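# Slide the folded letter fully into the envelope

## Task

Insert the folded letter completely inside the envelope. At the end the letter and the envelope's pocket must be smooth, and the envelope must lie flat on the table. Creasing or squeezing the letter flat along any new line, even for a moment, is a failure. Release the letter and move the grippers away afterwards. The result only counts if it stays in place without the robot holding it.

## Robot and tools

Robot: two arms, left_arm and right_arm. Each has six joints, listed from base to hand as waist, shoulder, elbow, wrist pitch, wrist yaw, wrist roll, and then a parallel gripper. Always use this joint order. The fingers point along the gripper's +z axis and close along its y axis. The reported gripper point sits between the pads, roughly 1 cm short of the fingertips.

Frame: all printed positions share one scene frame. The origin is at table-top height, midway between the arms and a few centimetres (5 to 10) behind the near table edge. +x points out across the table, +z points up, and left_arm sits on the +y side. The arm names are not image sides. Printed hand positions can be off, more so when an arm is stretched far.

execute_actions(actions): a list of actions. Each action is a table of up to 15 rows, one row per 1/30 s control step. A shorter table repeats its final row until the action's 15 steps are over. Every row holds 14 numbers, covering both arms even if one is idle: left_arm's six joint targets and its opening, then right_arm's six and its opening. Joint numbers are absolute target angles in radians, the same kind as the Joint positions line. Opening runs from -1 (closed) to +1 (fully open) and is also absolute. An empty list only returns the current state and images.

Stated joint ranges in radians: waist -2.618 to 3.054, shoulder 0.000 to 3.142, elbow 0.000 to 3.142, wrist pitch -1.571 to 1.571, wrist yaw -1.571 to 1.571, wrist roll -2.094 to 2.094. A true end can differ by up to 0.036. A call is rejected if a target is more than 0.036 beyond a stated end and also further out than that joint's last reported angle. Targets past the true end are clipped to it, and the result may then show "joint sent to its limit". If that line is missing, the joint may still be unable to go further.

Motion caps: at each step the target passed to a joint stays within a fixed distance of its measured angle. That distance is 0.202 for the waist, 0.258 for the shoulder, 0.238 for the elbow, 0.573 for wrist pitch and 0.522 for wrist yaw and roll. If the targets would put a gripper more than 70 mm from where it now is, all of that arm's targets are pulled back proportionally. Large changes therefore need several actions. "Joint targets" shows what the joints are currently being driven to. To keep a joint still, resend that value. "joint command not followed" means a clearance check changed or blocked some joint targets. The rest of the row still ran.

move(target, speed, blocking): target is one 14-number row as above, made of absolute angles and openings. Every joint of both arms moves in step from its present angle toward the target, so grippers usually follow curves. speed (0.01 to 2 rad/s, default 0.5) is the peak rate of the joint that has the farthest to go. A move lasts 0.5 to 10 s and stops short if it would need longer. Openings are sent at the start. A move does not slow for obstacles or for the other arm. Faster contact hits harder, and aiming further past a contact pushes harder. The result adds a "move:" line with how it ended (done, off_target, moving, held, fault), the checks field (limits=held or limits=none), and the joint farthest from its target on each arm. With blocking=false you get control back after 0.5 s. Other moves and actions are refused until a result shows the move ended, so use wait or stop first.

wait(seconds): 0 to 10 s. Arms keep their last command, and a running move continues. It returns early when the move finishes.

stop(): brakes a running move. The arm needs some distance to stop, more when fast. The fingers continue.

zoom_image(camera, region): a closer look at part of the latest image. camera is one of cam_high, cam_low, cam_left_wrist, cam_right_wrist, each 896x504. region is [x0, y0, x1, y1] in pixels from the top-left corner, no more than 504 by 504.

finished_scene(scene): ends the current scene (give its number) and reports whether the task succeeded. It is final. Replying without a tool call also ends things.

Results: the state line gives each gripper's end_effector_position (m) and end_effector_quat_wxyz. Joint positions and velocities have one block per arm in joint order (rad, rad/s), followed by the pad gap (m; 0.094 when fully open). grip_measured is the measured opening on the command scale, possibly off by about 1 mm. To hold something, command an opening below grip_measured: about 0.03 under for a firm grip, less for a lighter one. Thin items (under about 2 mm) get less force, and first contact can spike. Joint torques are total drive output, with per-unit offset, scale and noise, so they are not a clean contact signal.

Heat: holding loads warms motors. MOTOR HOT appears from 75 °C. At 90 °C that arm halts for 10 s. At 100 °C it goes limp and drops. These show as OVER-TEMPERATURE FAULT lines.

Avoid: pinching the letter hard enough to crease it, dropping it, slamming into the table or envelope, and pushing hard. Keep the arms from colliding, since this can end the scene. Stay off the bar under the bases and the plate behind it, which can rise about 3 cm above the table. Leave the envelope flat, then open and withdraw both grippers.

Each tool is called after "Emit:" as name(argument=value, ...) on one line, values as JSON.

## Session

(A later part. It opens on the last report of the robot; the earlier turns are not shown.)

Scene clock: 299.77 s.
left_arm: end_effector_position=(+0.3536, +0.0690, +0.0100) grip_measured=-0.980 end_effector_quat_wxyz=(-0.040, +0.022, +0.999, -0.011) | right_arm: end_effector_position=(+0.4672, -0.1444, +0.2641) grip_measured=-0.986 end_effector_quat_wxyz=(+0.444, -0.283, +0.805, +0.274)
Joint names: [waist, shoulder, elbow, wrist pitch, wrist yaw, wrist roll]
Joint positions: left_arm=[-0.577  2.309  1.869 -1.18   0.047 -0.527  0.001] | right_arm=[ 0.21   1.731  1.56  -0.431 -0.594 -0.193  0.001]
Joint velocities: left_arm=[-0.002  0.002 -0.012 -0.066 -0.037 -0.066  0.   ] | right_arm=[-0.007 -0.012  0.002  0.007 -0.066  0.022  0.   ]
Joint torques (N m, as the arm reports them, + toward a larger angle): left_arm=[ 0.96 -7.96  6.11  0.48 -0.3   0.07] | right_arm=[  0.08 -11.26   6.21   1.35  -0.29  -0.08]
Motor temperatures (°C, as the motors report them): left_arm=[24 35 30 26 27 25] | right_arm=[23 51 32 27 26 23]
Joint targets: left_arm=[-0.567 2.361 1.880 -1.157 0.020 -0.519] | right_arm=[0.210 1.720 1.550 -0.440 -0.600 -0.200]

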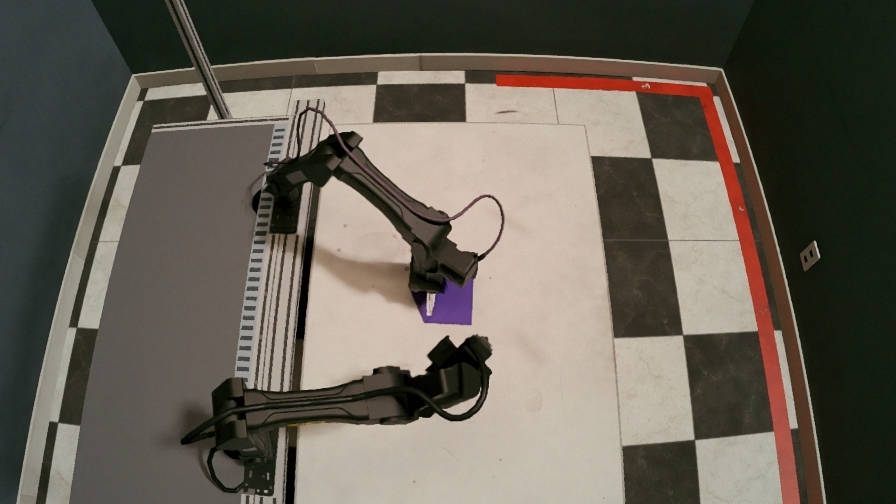

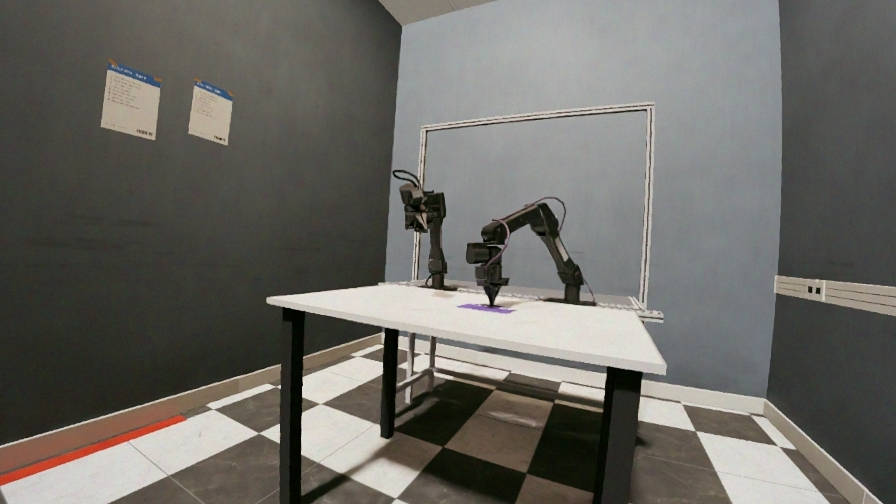

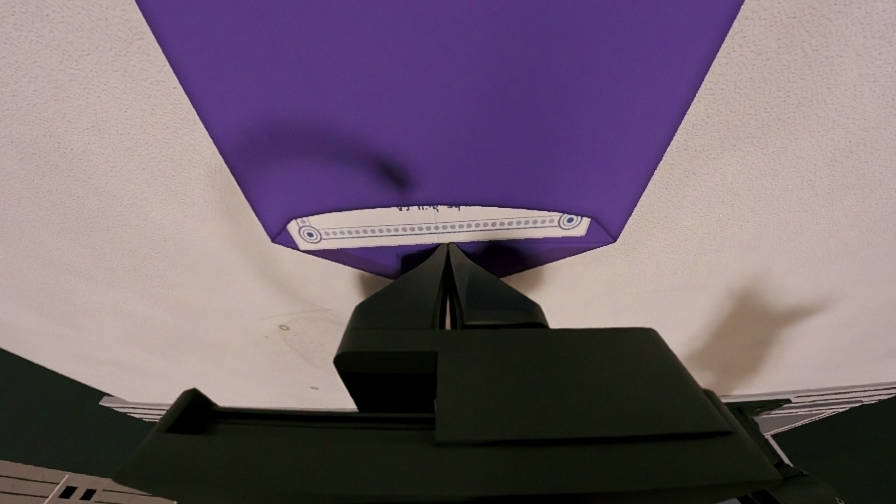

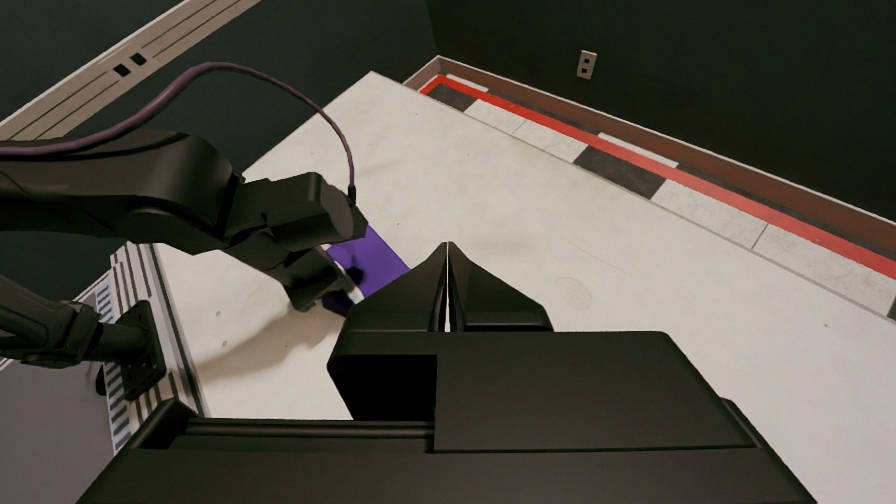

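Emit:
move(target=[-0.575,2.225,1.815,-1.15,0.045,-0.525,-1,0.21,1.72,1.55,-0.44,-0.6,-0.2,-1], speed=0.06)

Emit:
move(target=[-0.56,2.25,1.825,-1.15,0.045,-0.515,0.2,0.21,1.72,1.55,-0.44,-0.6,-0.2,-1], speed=0.06)

Scene clock: 308.83 s.
left_arm: end_effector_position=(+0.3506, +0.0709, +0.0216) grip_measured=-0.980 end_effector_quat_wxyz=(-0.030, +0.022, +0.999, -0.018) | right_arm: end_effector_position=(+0.4672, -0.1444, +0.2641) grip_measured=-0.986 end_effector_quat_wxyz=(+0.444, -0.283, +0.805, +0.274)
Joint names: [waist, shoulder, elbow, wrist pitch, wrist yaw, wrist roll]
Joint positions: left_arm=[-0.577  2.257  1.828 -1.167  0.049 -0.527  0.001] | right_arm=[ 0.21   1.731  1.56  -0.431 -0.594 -0.193  0.001]
Joint velocities: left_arm=[ 0.002 -0.012 -0.027 -0.037  0.051 -0.051  0.   ] | right_arm=[ 0.007  0.002 -0.012 -0.037 -0.081  0.022 -0.001]
Joint torques (N m, as the arm reports them, + toward a larger angle): left_arm=[  0.19 -12.92   4.34   0.46  -0.02   0.01] | right_arm=[  0.06 -11.42   6.32   1.3   -0.3   -0.07]
Motor temperatures (°C, as the motors report them): left_arm=[24 36 29 26 27 25] | right_arm=[23 49 31 27 26 23]
Joint targets: left_arm=[-0.575 2.225 1.815 -1.150 0.045 -0.525] | right_arm=[0.210 1.720 1.550 -0.440 -0.600 -0.200]
move: off_target (left_arm); limits=none; left_arm: farthest joint: the shoulder, 0.032 radians from its target (0.084 radians at the start); right_arm: farthest joint: the shoulder, 0.011 radians from its target (0.011 radians at the start)

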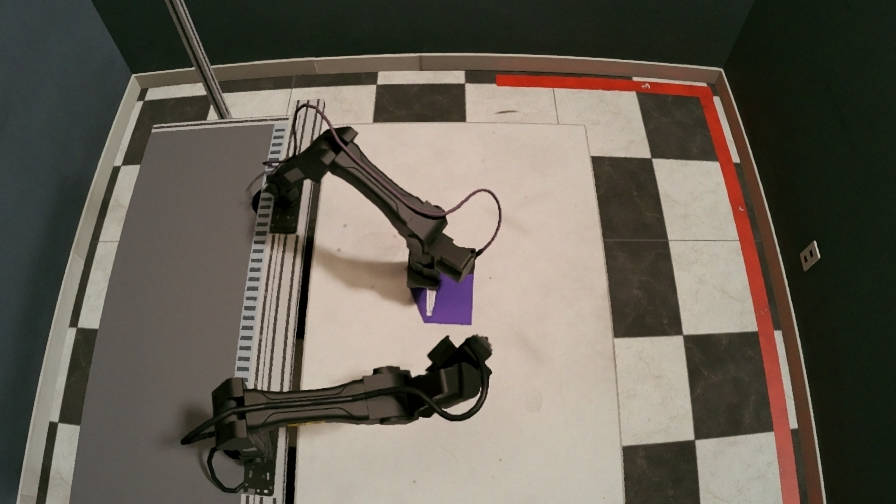

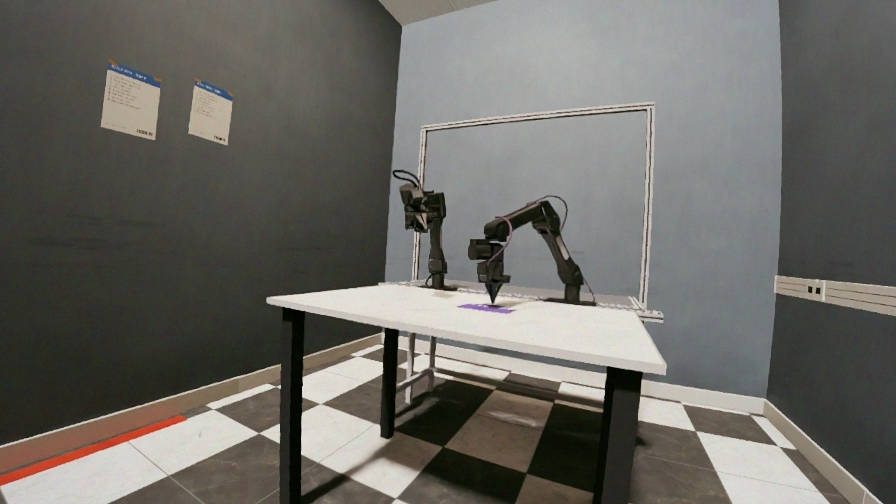

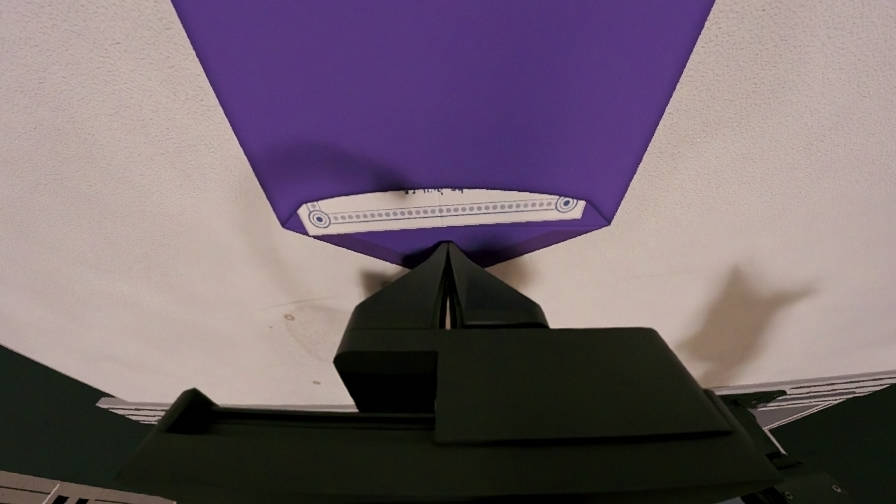

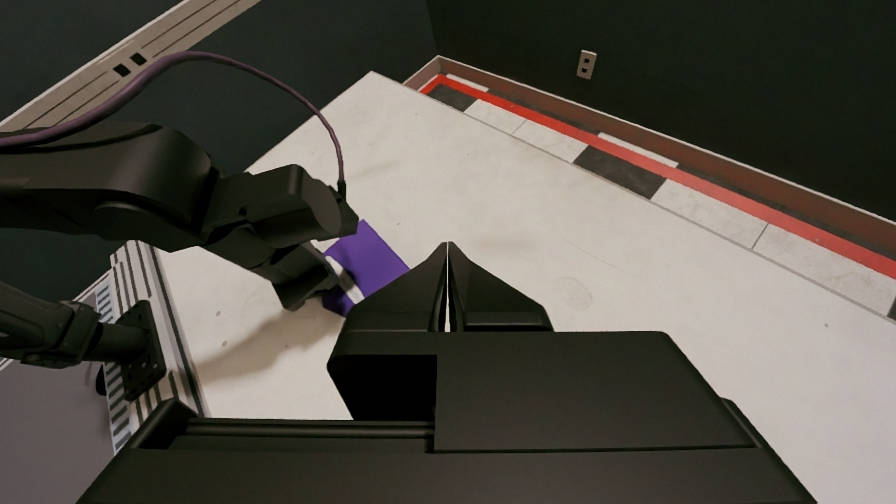

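Scene clock: 309.60 s.
left_arm: end_effector_position=(+0.3537, +0.0754, +0.0216) grip_measured=+0.198 end_effector_quat_wxyz=(-0.030, +0.017, +0.999, -0.019) | right_arm: end_effector_position=(+0.4672, -0.1444, +0.2641) grip_measured=-0.986 end_effector_quat_wxyz=(+0.444, -0.283, +0.805, +0.274)
Joint names: [waist, shoulder, elbow, wrist pitch, wrist yaw, wrist roll]
Joint positions: left_arm=[-0.564  2.257  1.828 -1.166  0.049 -0.523  0.056] | right_arm=[ 0.21   1.731  1.56  -0.431 -0.594 -0.193  0.001]
Joint velocities: left_arm=[-0.007  0.017  0.012 -0.007 -0.022  0.022 -0.001] | right_arm=[ 0.002  0.002 -0.022 -0.037 -0.037 -0.066  0.001]
Joint torques (N m, as the arm reports them, + toward a larger angle): left_arm=[  0.3  -11.32   5.07   0.46  -0.03   0.07] | right_arm=[  0.06 -11.41   6.32   1.3   -0.29  -0.07]
Motor temperatures (°C, as the motors report them): left_arm=[24 36 29 26 27 25] | right_arm=[23 48 31 27 26 23]
Joint targets: left_arm=[-0.560 2.250 1.825 -1.150 0.045 -0.515] | right_arm=[0.210 1.720 1.550 -0.440 -0.600 -0.200]
move: done; limits=none; left_arm: farthest joint: the wrist pitch, 0.016 radians from its target (0.017 radians at the start); right_arm: farthest joint: the shoulder, 0.011 radians from its target (0.011 radians at the start)

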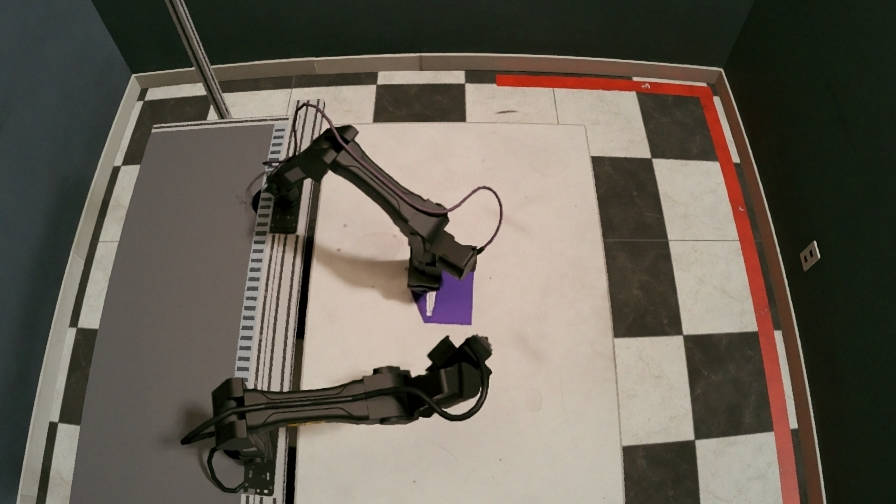

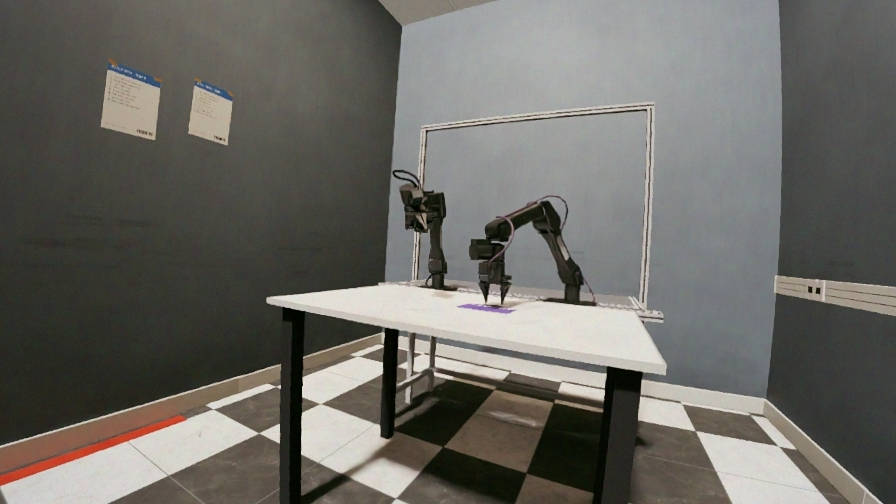

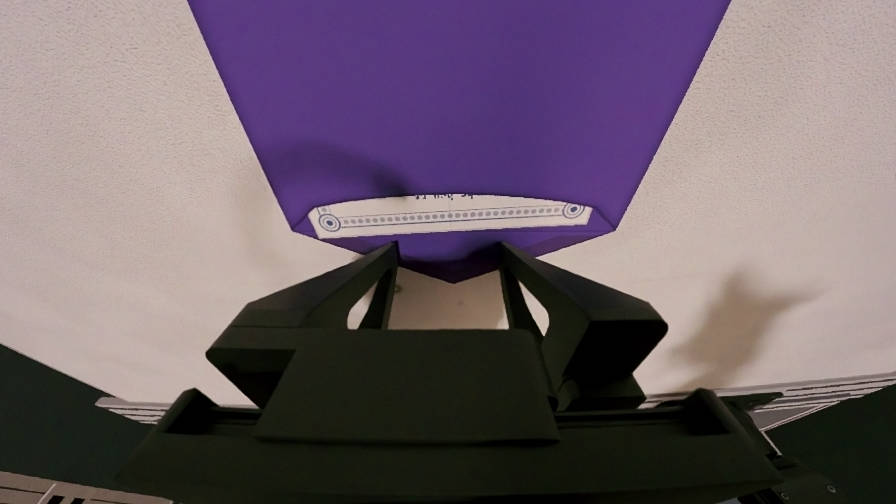

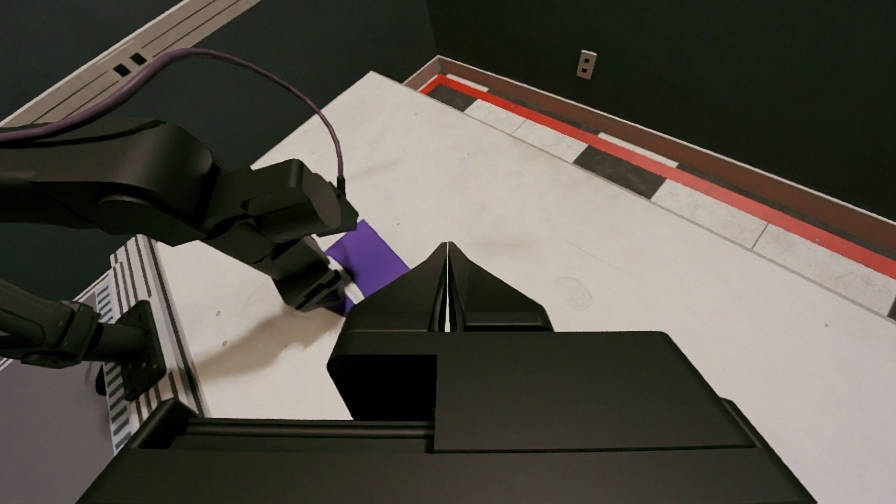

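Emit:
move(target=[-0.56,2.335,1.835,-1.187,0.045,-0.515,0.2,0.21,1.72,1.55,-0.44,-0.6,-0.2,-1], speed=0.04)

Scene clock: 315.40 s.
left_arm: end_effector_position=(+0.3512, +0.0768, +0.0102) grip_measured=+0.198 end_effector_quat_wxyz=(-0.042, +0.017, +0.999, -0.011) | right_arm: end_effector_position=(+0.4672, -0.1444, +0.2641) grip_measured=-0.986 end_effector_quat_wxyz=(+0.444, -0.283, +0.805, +0.274)
Joint names: [waist, shoulder, elbow, wrist pitch, wrist yaw, wrist roll]
Joint positions: left_arm=[-0.564  2.285  1.828 -1.167  0.049 -0.523  0.056] | right_arm=[ 0.21   1.731  1.56  -0.431 -0.594 -0.193  0.001]
Joint velocities: left_arm=[ 0.002  0.007  0.002  0.051  0.022 -0.066  0.   ] | right_arm=[ 0.022 -0.007 -0.002  0.066 -0.051 -0.007 -0.001]
Joint torques (N m, as the arm reports them, + toward a larger angle): left_arm=[ 0.38 -7.89  5.75  0.   -0.04  0.07] | right_arm=[  0.05 -11.42   6.3    1.3   -0.3   -0.07]
Motor temperatures (°C, as the motors report them): left_arm=[24 37 29 26 27 25] | right_arm=[23 47 31 28 26 23]
Joint targets: left_arm=[-0.560 2.335 1.835 -1.187 0.045 -0.515] | right_arm=[0.210 1.720 1.550 -0.440 -0.600 -0.200]
move: off_target (left_arm); limits=none; left_arm: farthest joint: the shoulder, 0.050 radians from its target (0.078 radians at the start); right_arm: farthest joint: the shoulder, 0.011 radians from its target (0.011 radians at the start)

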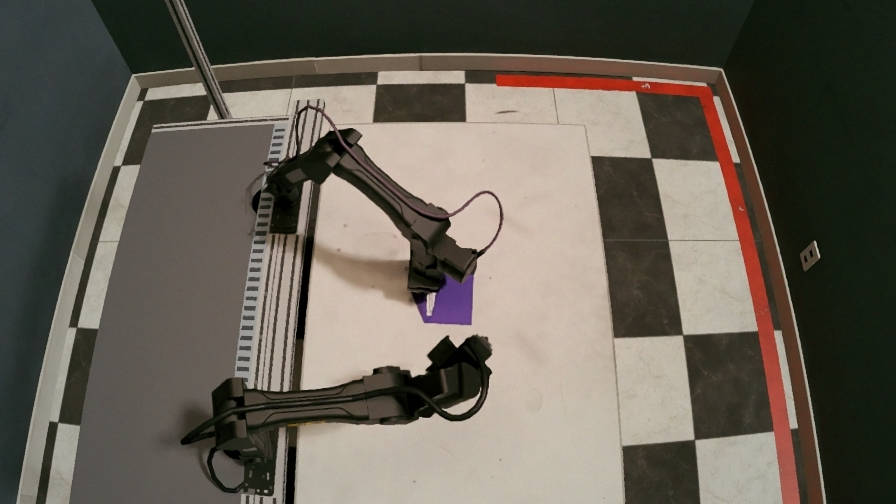

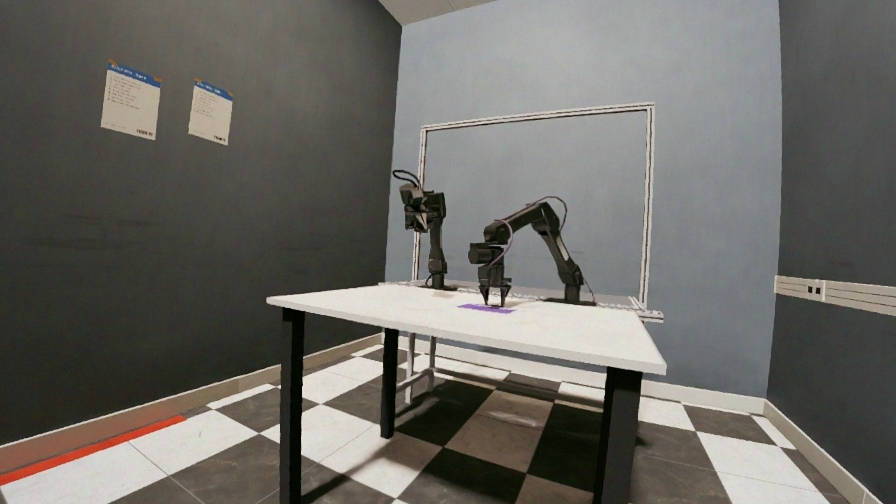

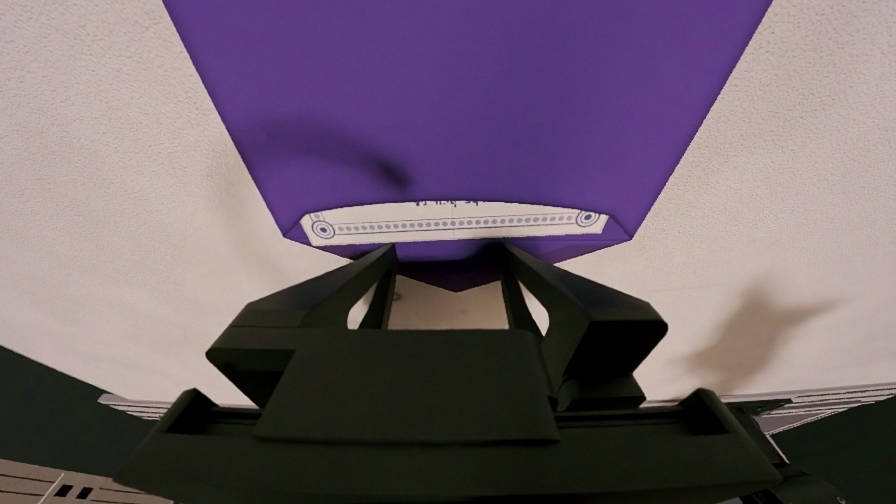

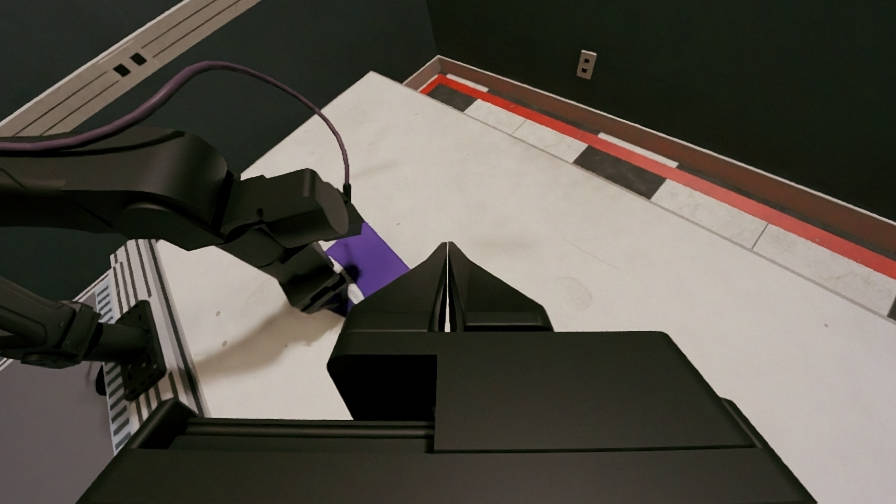

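Neck is ~17 mm ahead; push ~11 mm.

Emit:
execute_actions(actions=[[[-0.556,2.343,1.85,-1.155,0.025,-0.512,0.2,0.21,1.72,1.55,-0.44,-0.6,-0.2,-1]],[[-0.553,2.353,1.867,-1.158,0.02,-0.509,0.2,0.21,1.72,1.55,-0.44,-0.6,-0.2,-1]],[[-0.550,2.363,1.884,-1.165,0.02,-0.506,0.2,0.21,1.72,1.55,-0.44,-0.6,-0.2,-1]],[[-0.547,2.373,1.901,-1.172,0.02,-0.503,0.2,0.21,1.72,1.55,-0.44,-0.6,-0.2,-1]],[[-0.544,2.383,1.918,-1.179,0.02,-0.50,0.2,0.21,1.72,1.55,-0.44,-0.6,-0.2,-1]]])

Scene clock: 322.30 s.
left_arm: end_effector_position=(+0.3624, +0.0751, +0.0100) grip_measured=+0.198 end_effector_quat_wxyz=(-0.042, +0.021, +0.999, -0.011) | right_arm: end_effector_position=(+0.4672, -0.1444, +0.2641) grip_measured=-0.986 end_effector_quat_wxyz=(+0.444, -0.283, +0.805, +0.274)
Joint names: [waist, shoulder, elbow, wrist pitch, wrist yaw, wrist roll]
Joint positions: left_arm=[-0.554  2.331  1.907 -1.2    0.048 -0.506  0.056] | right_arm=[ 0.21   1.731  1.56  -0.431 -0.594 -0.193  0.001]
Joint velocities: left_arm=[-0.007 -0.012 -0.017 -0.007  0.051 -0.022  0.   ] | right_arm=[ 0.007 -0.002 -0.002  0.037 -0.007  0.051 -0.001]
Joint torques (N m, as the arm reports them, + toward a larger angle): left_arm=[ 0.96 -8.06  6.11  0.44 -0.3   0.06] | right_arm=[  0.07 -11.41   6.33   1.31  -0.29  -0.07]
Motor temperatures (°C, as the motors report them): left_arm=[24 36 29 26 27 25] | right_arm=[23 46 31 28 26 23]
Joint targets: left_arm=[-0.544 2.383 1.918 -1.179 0.020 -0.500] | right_arm=[0.210 1.720 1.550 -0.440 -0.600 -0.200]

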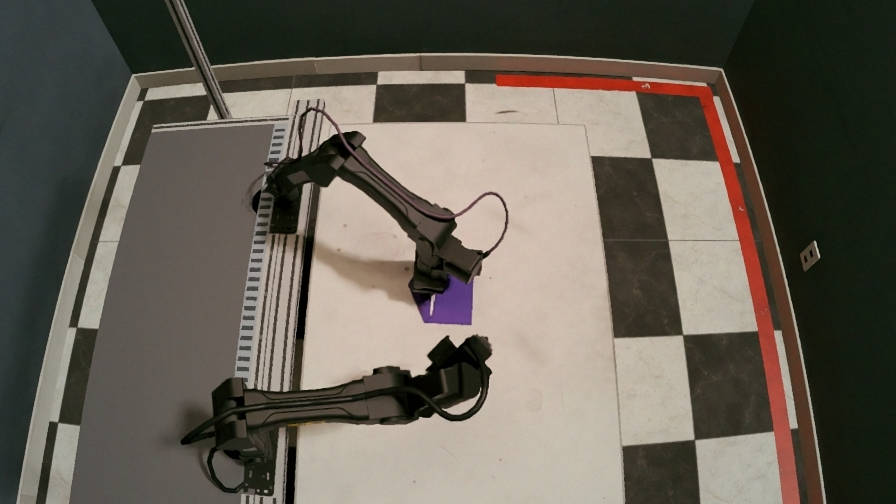

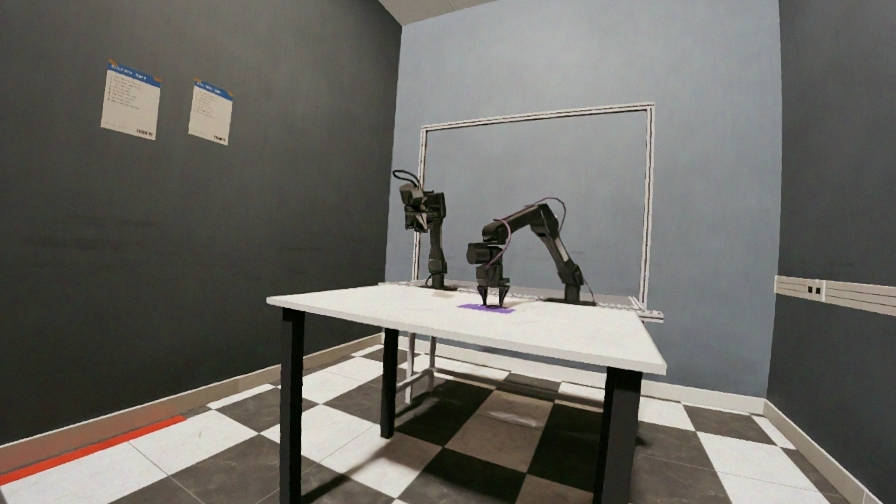

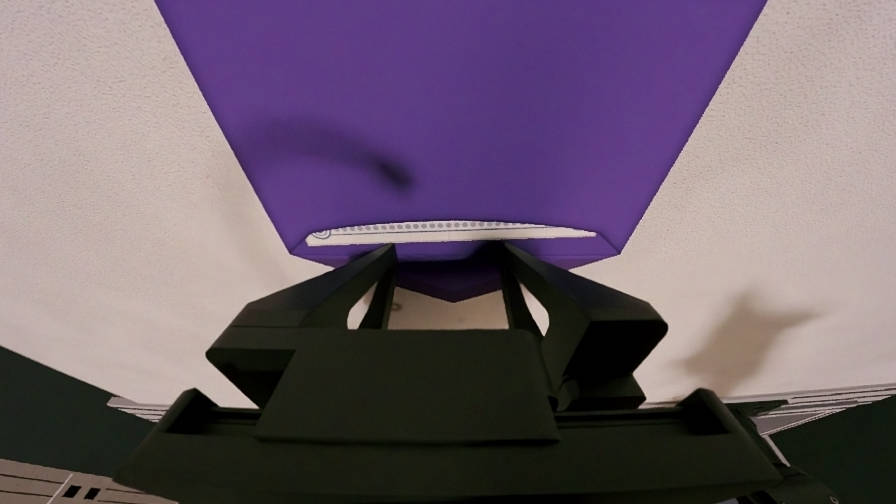

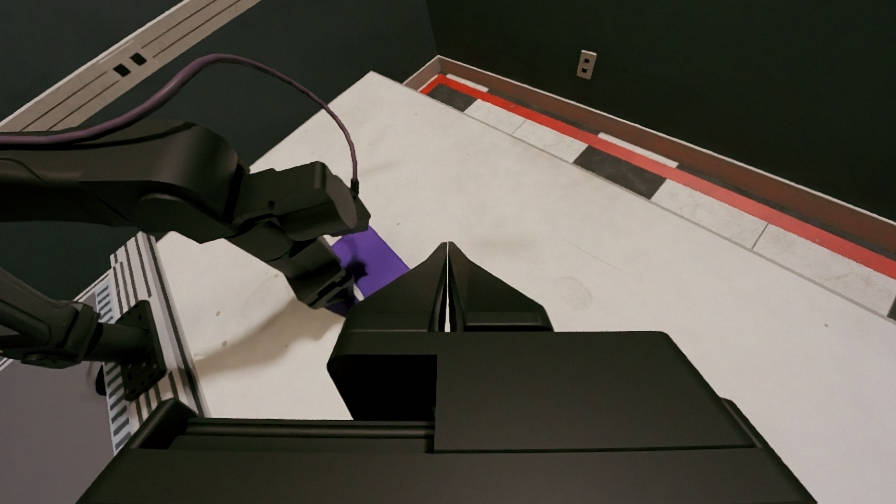

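Emit:
execute_actions(actions=[[[-0.541,2.392,1.933,-1.185,0.02,-0.49,0.2,0.21,1.72,1.55,-0.44,-0.6,-0.2,-1]],[[-0.538,2.401,1.948,-1.191,0.02,-0.48,0.2,0.21,1.72,1.55,-0.44,-0.6,-0.2,-1]],[[-0.535,2.41,1.963,-1.197,0.02,-0.472,0.2,0.21,1.72,1.55,-0.44,-0.6,-0.2,-1]]])

Scene clock: 332.47 s.
left_arm: end_effector_position=(+0.3678, +0.0754, +0.0101) grip_measured=+0.198 end_effector_quat_wxyz=(-0.044, +0.030, +0.999, -0.011) | right_arm: end_effector_position=(+0.4672, -0.1444, +0.2641) grip_measured=-0.986 end_effector_quat_wxyz=(+0.444, -0.283, +0.805, +0.274)
Joint names: [waist, shoulder, elbow, wrist pitch, wrist yaw, wrist roll]
Joint positions: left_arm=[-0.547  2.356  1.952 -1.225  0.049 -0.48   0.056] | right_arm=[ 0.21   1.731  1.56  -0.431 -0.594 -0.193  0.001]
Joint velocities: left_arm=[-0.007 -0.002 -0.002  0.007  0.022  0.037  0.001] | right_arm=[-0.002 -0.002 -0.017 -0.066 -0.007  0.037  0.001]
Joint torques (N m, as the arm reports them, + toward a larger angle): left_arm=[ 1.11 -8.16  6.14  0.5  -0.3   0.07] | right_arm=[  0.05 -11.41   6.32   1.3   -0.29  -0.07]
Motor temperatures (°C, as the motors report them): left_arm=[24 36 30 26 27 25] | right_arm=[23 46 31 28 26 23]
Joint targets: left_arm=[-0.535 2.410 1.963 -1.197 0.020 -0.472] | right_arm=[0.210 1.720 1.550 -0.440 -0.600 -0.200]

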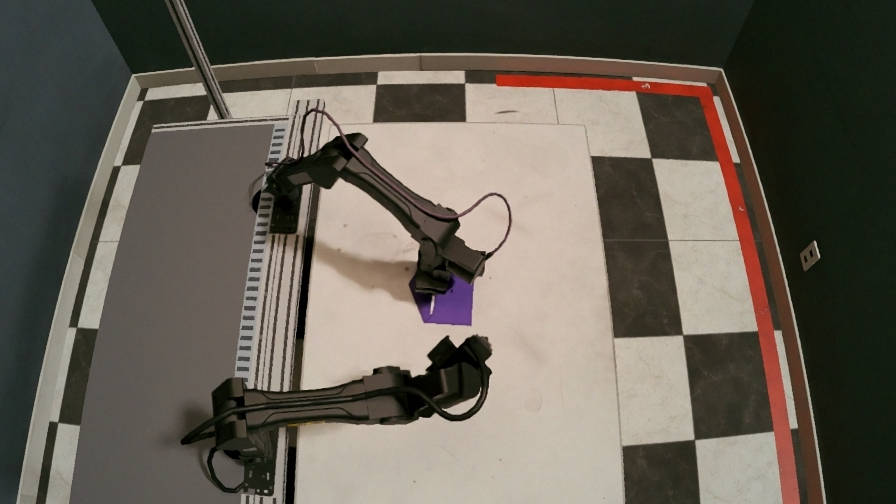

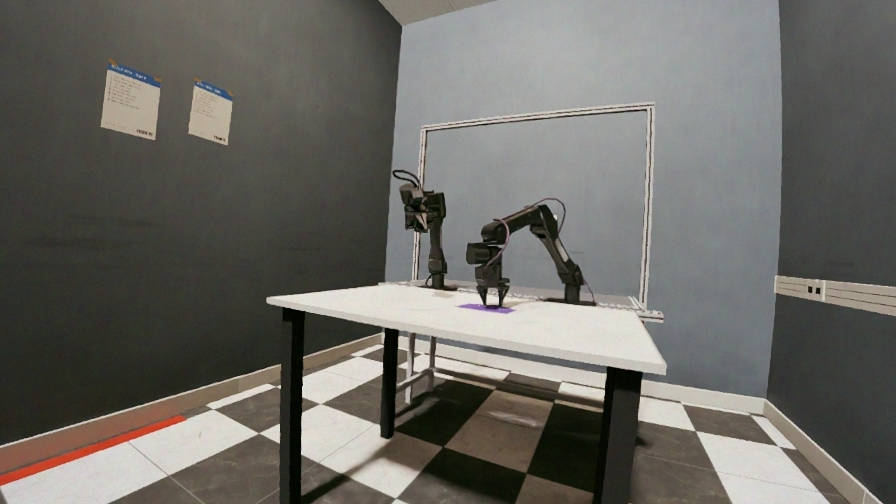

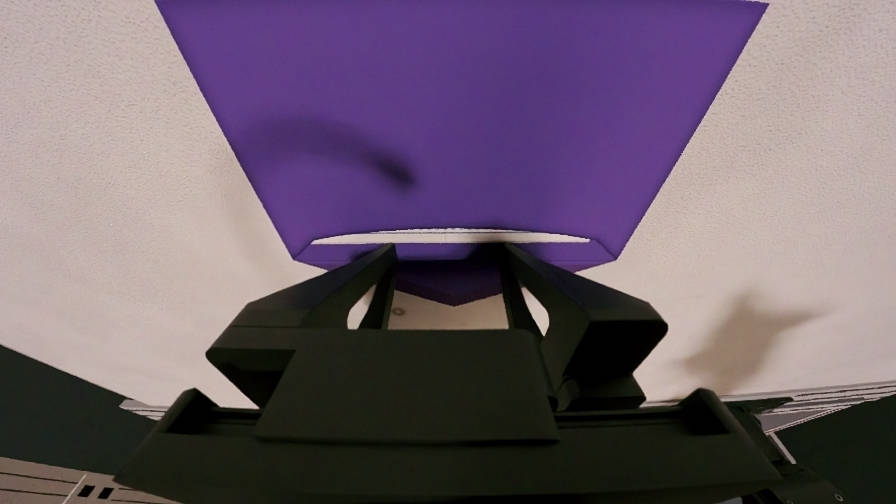

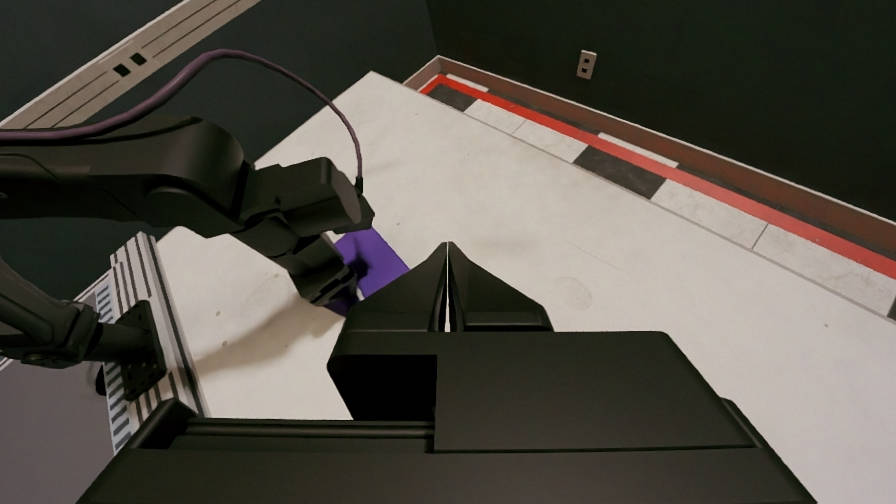

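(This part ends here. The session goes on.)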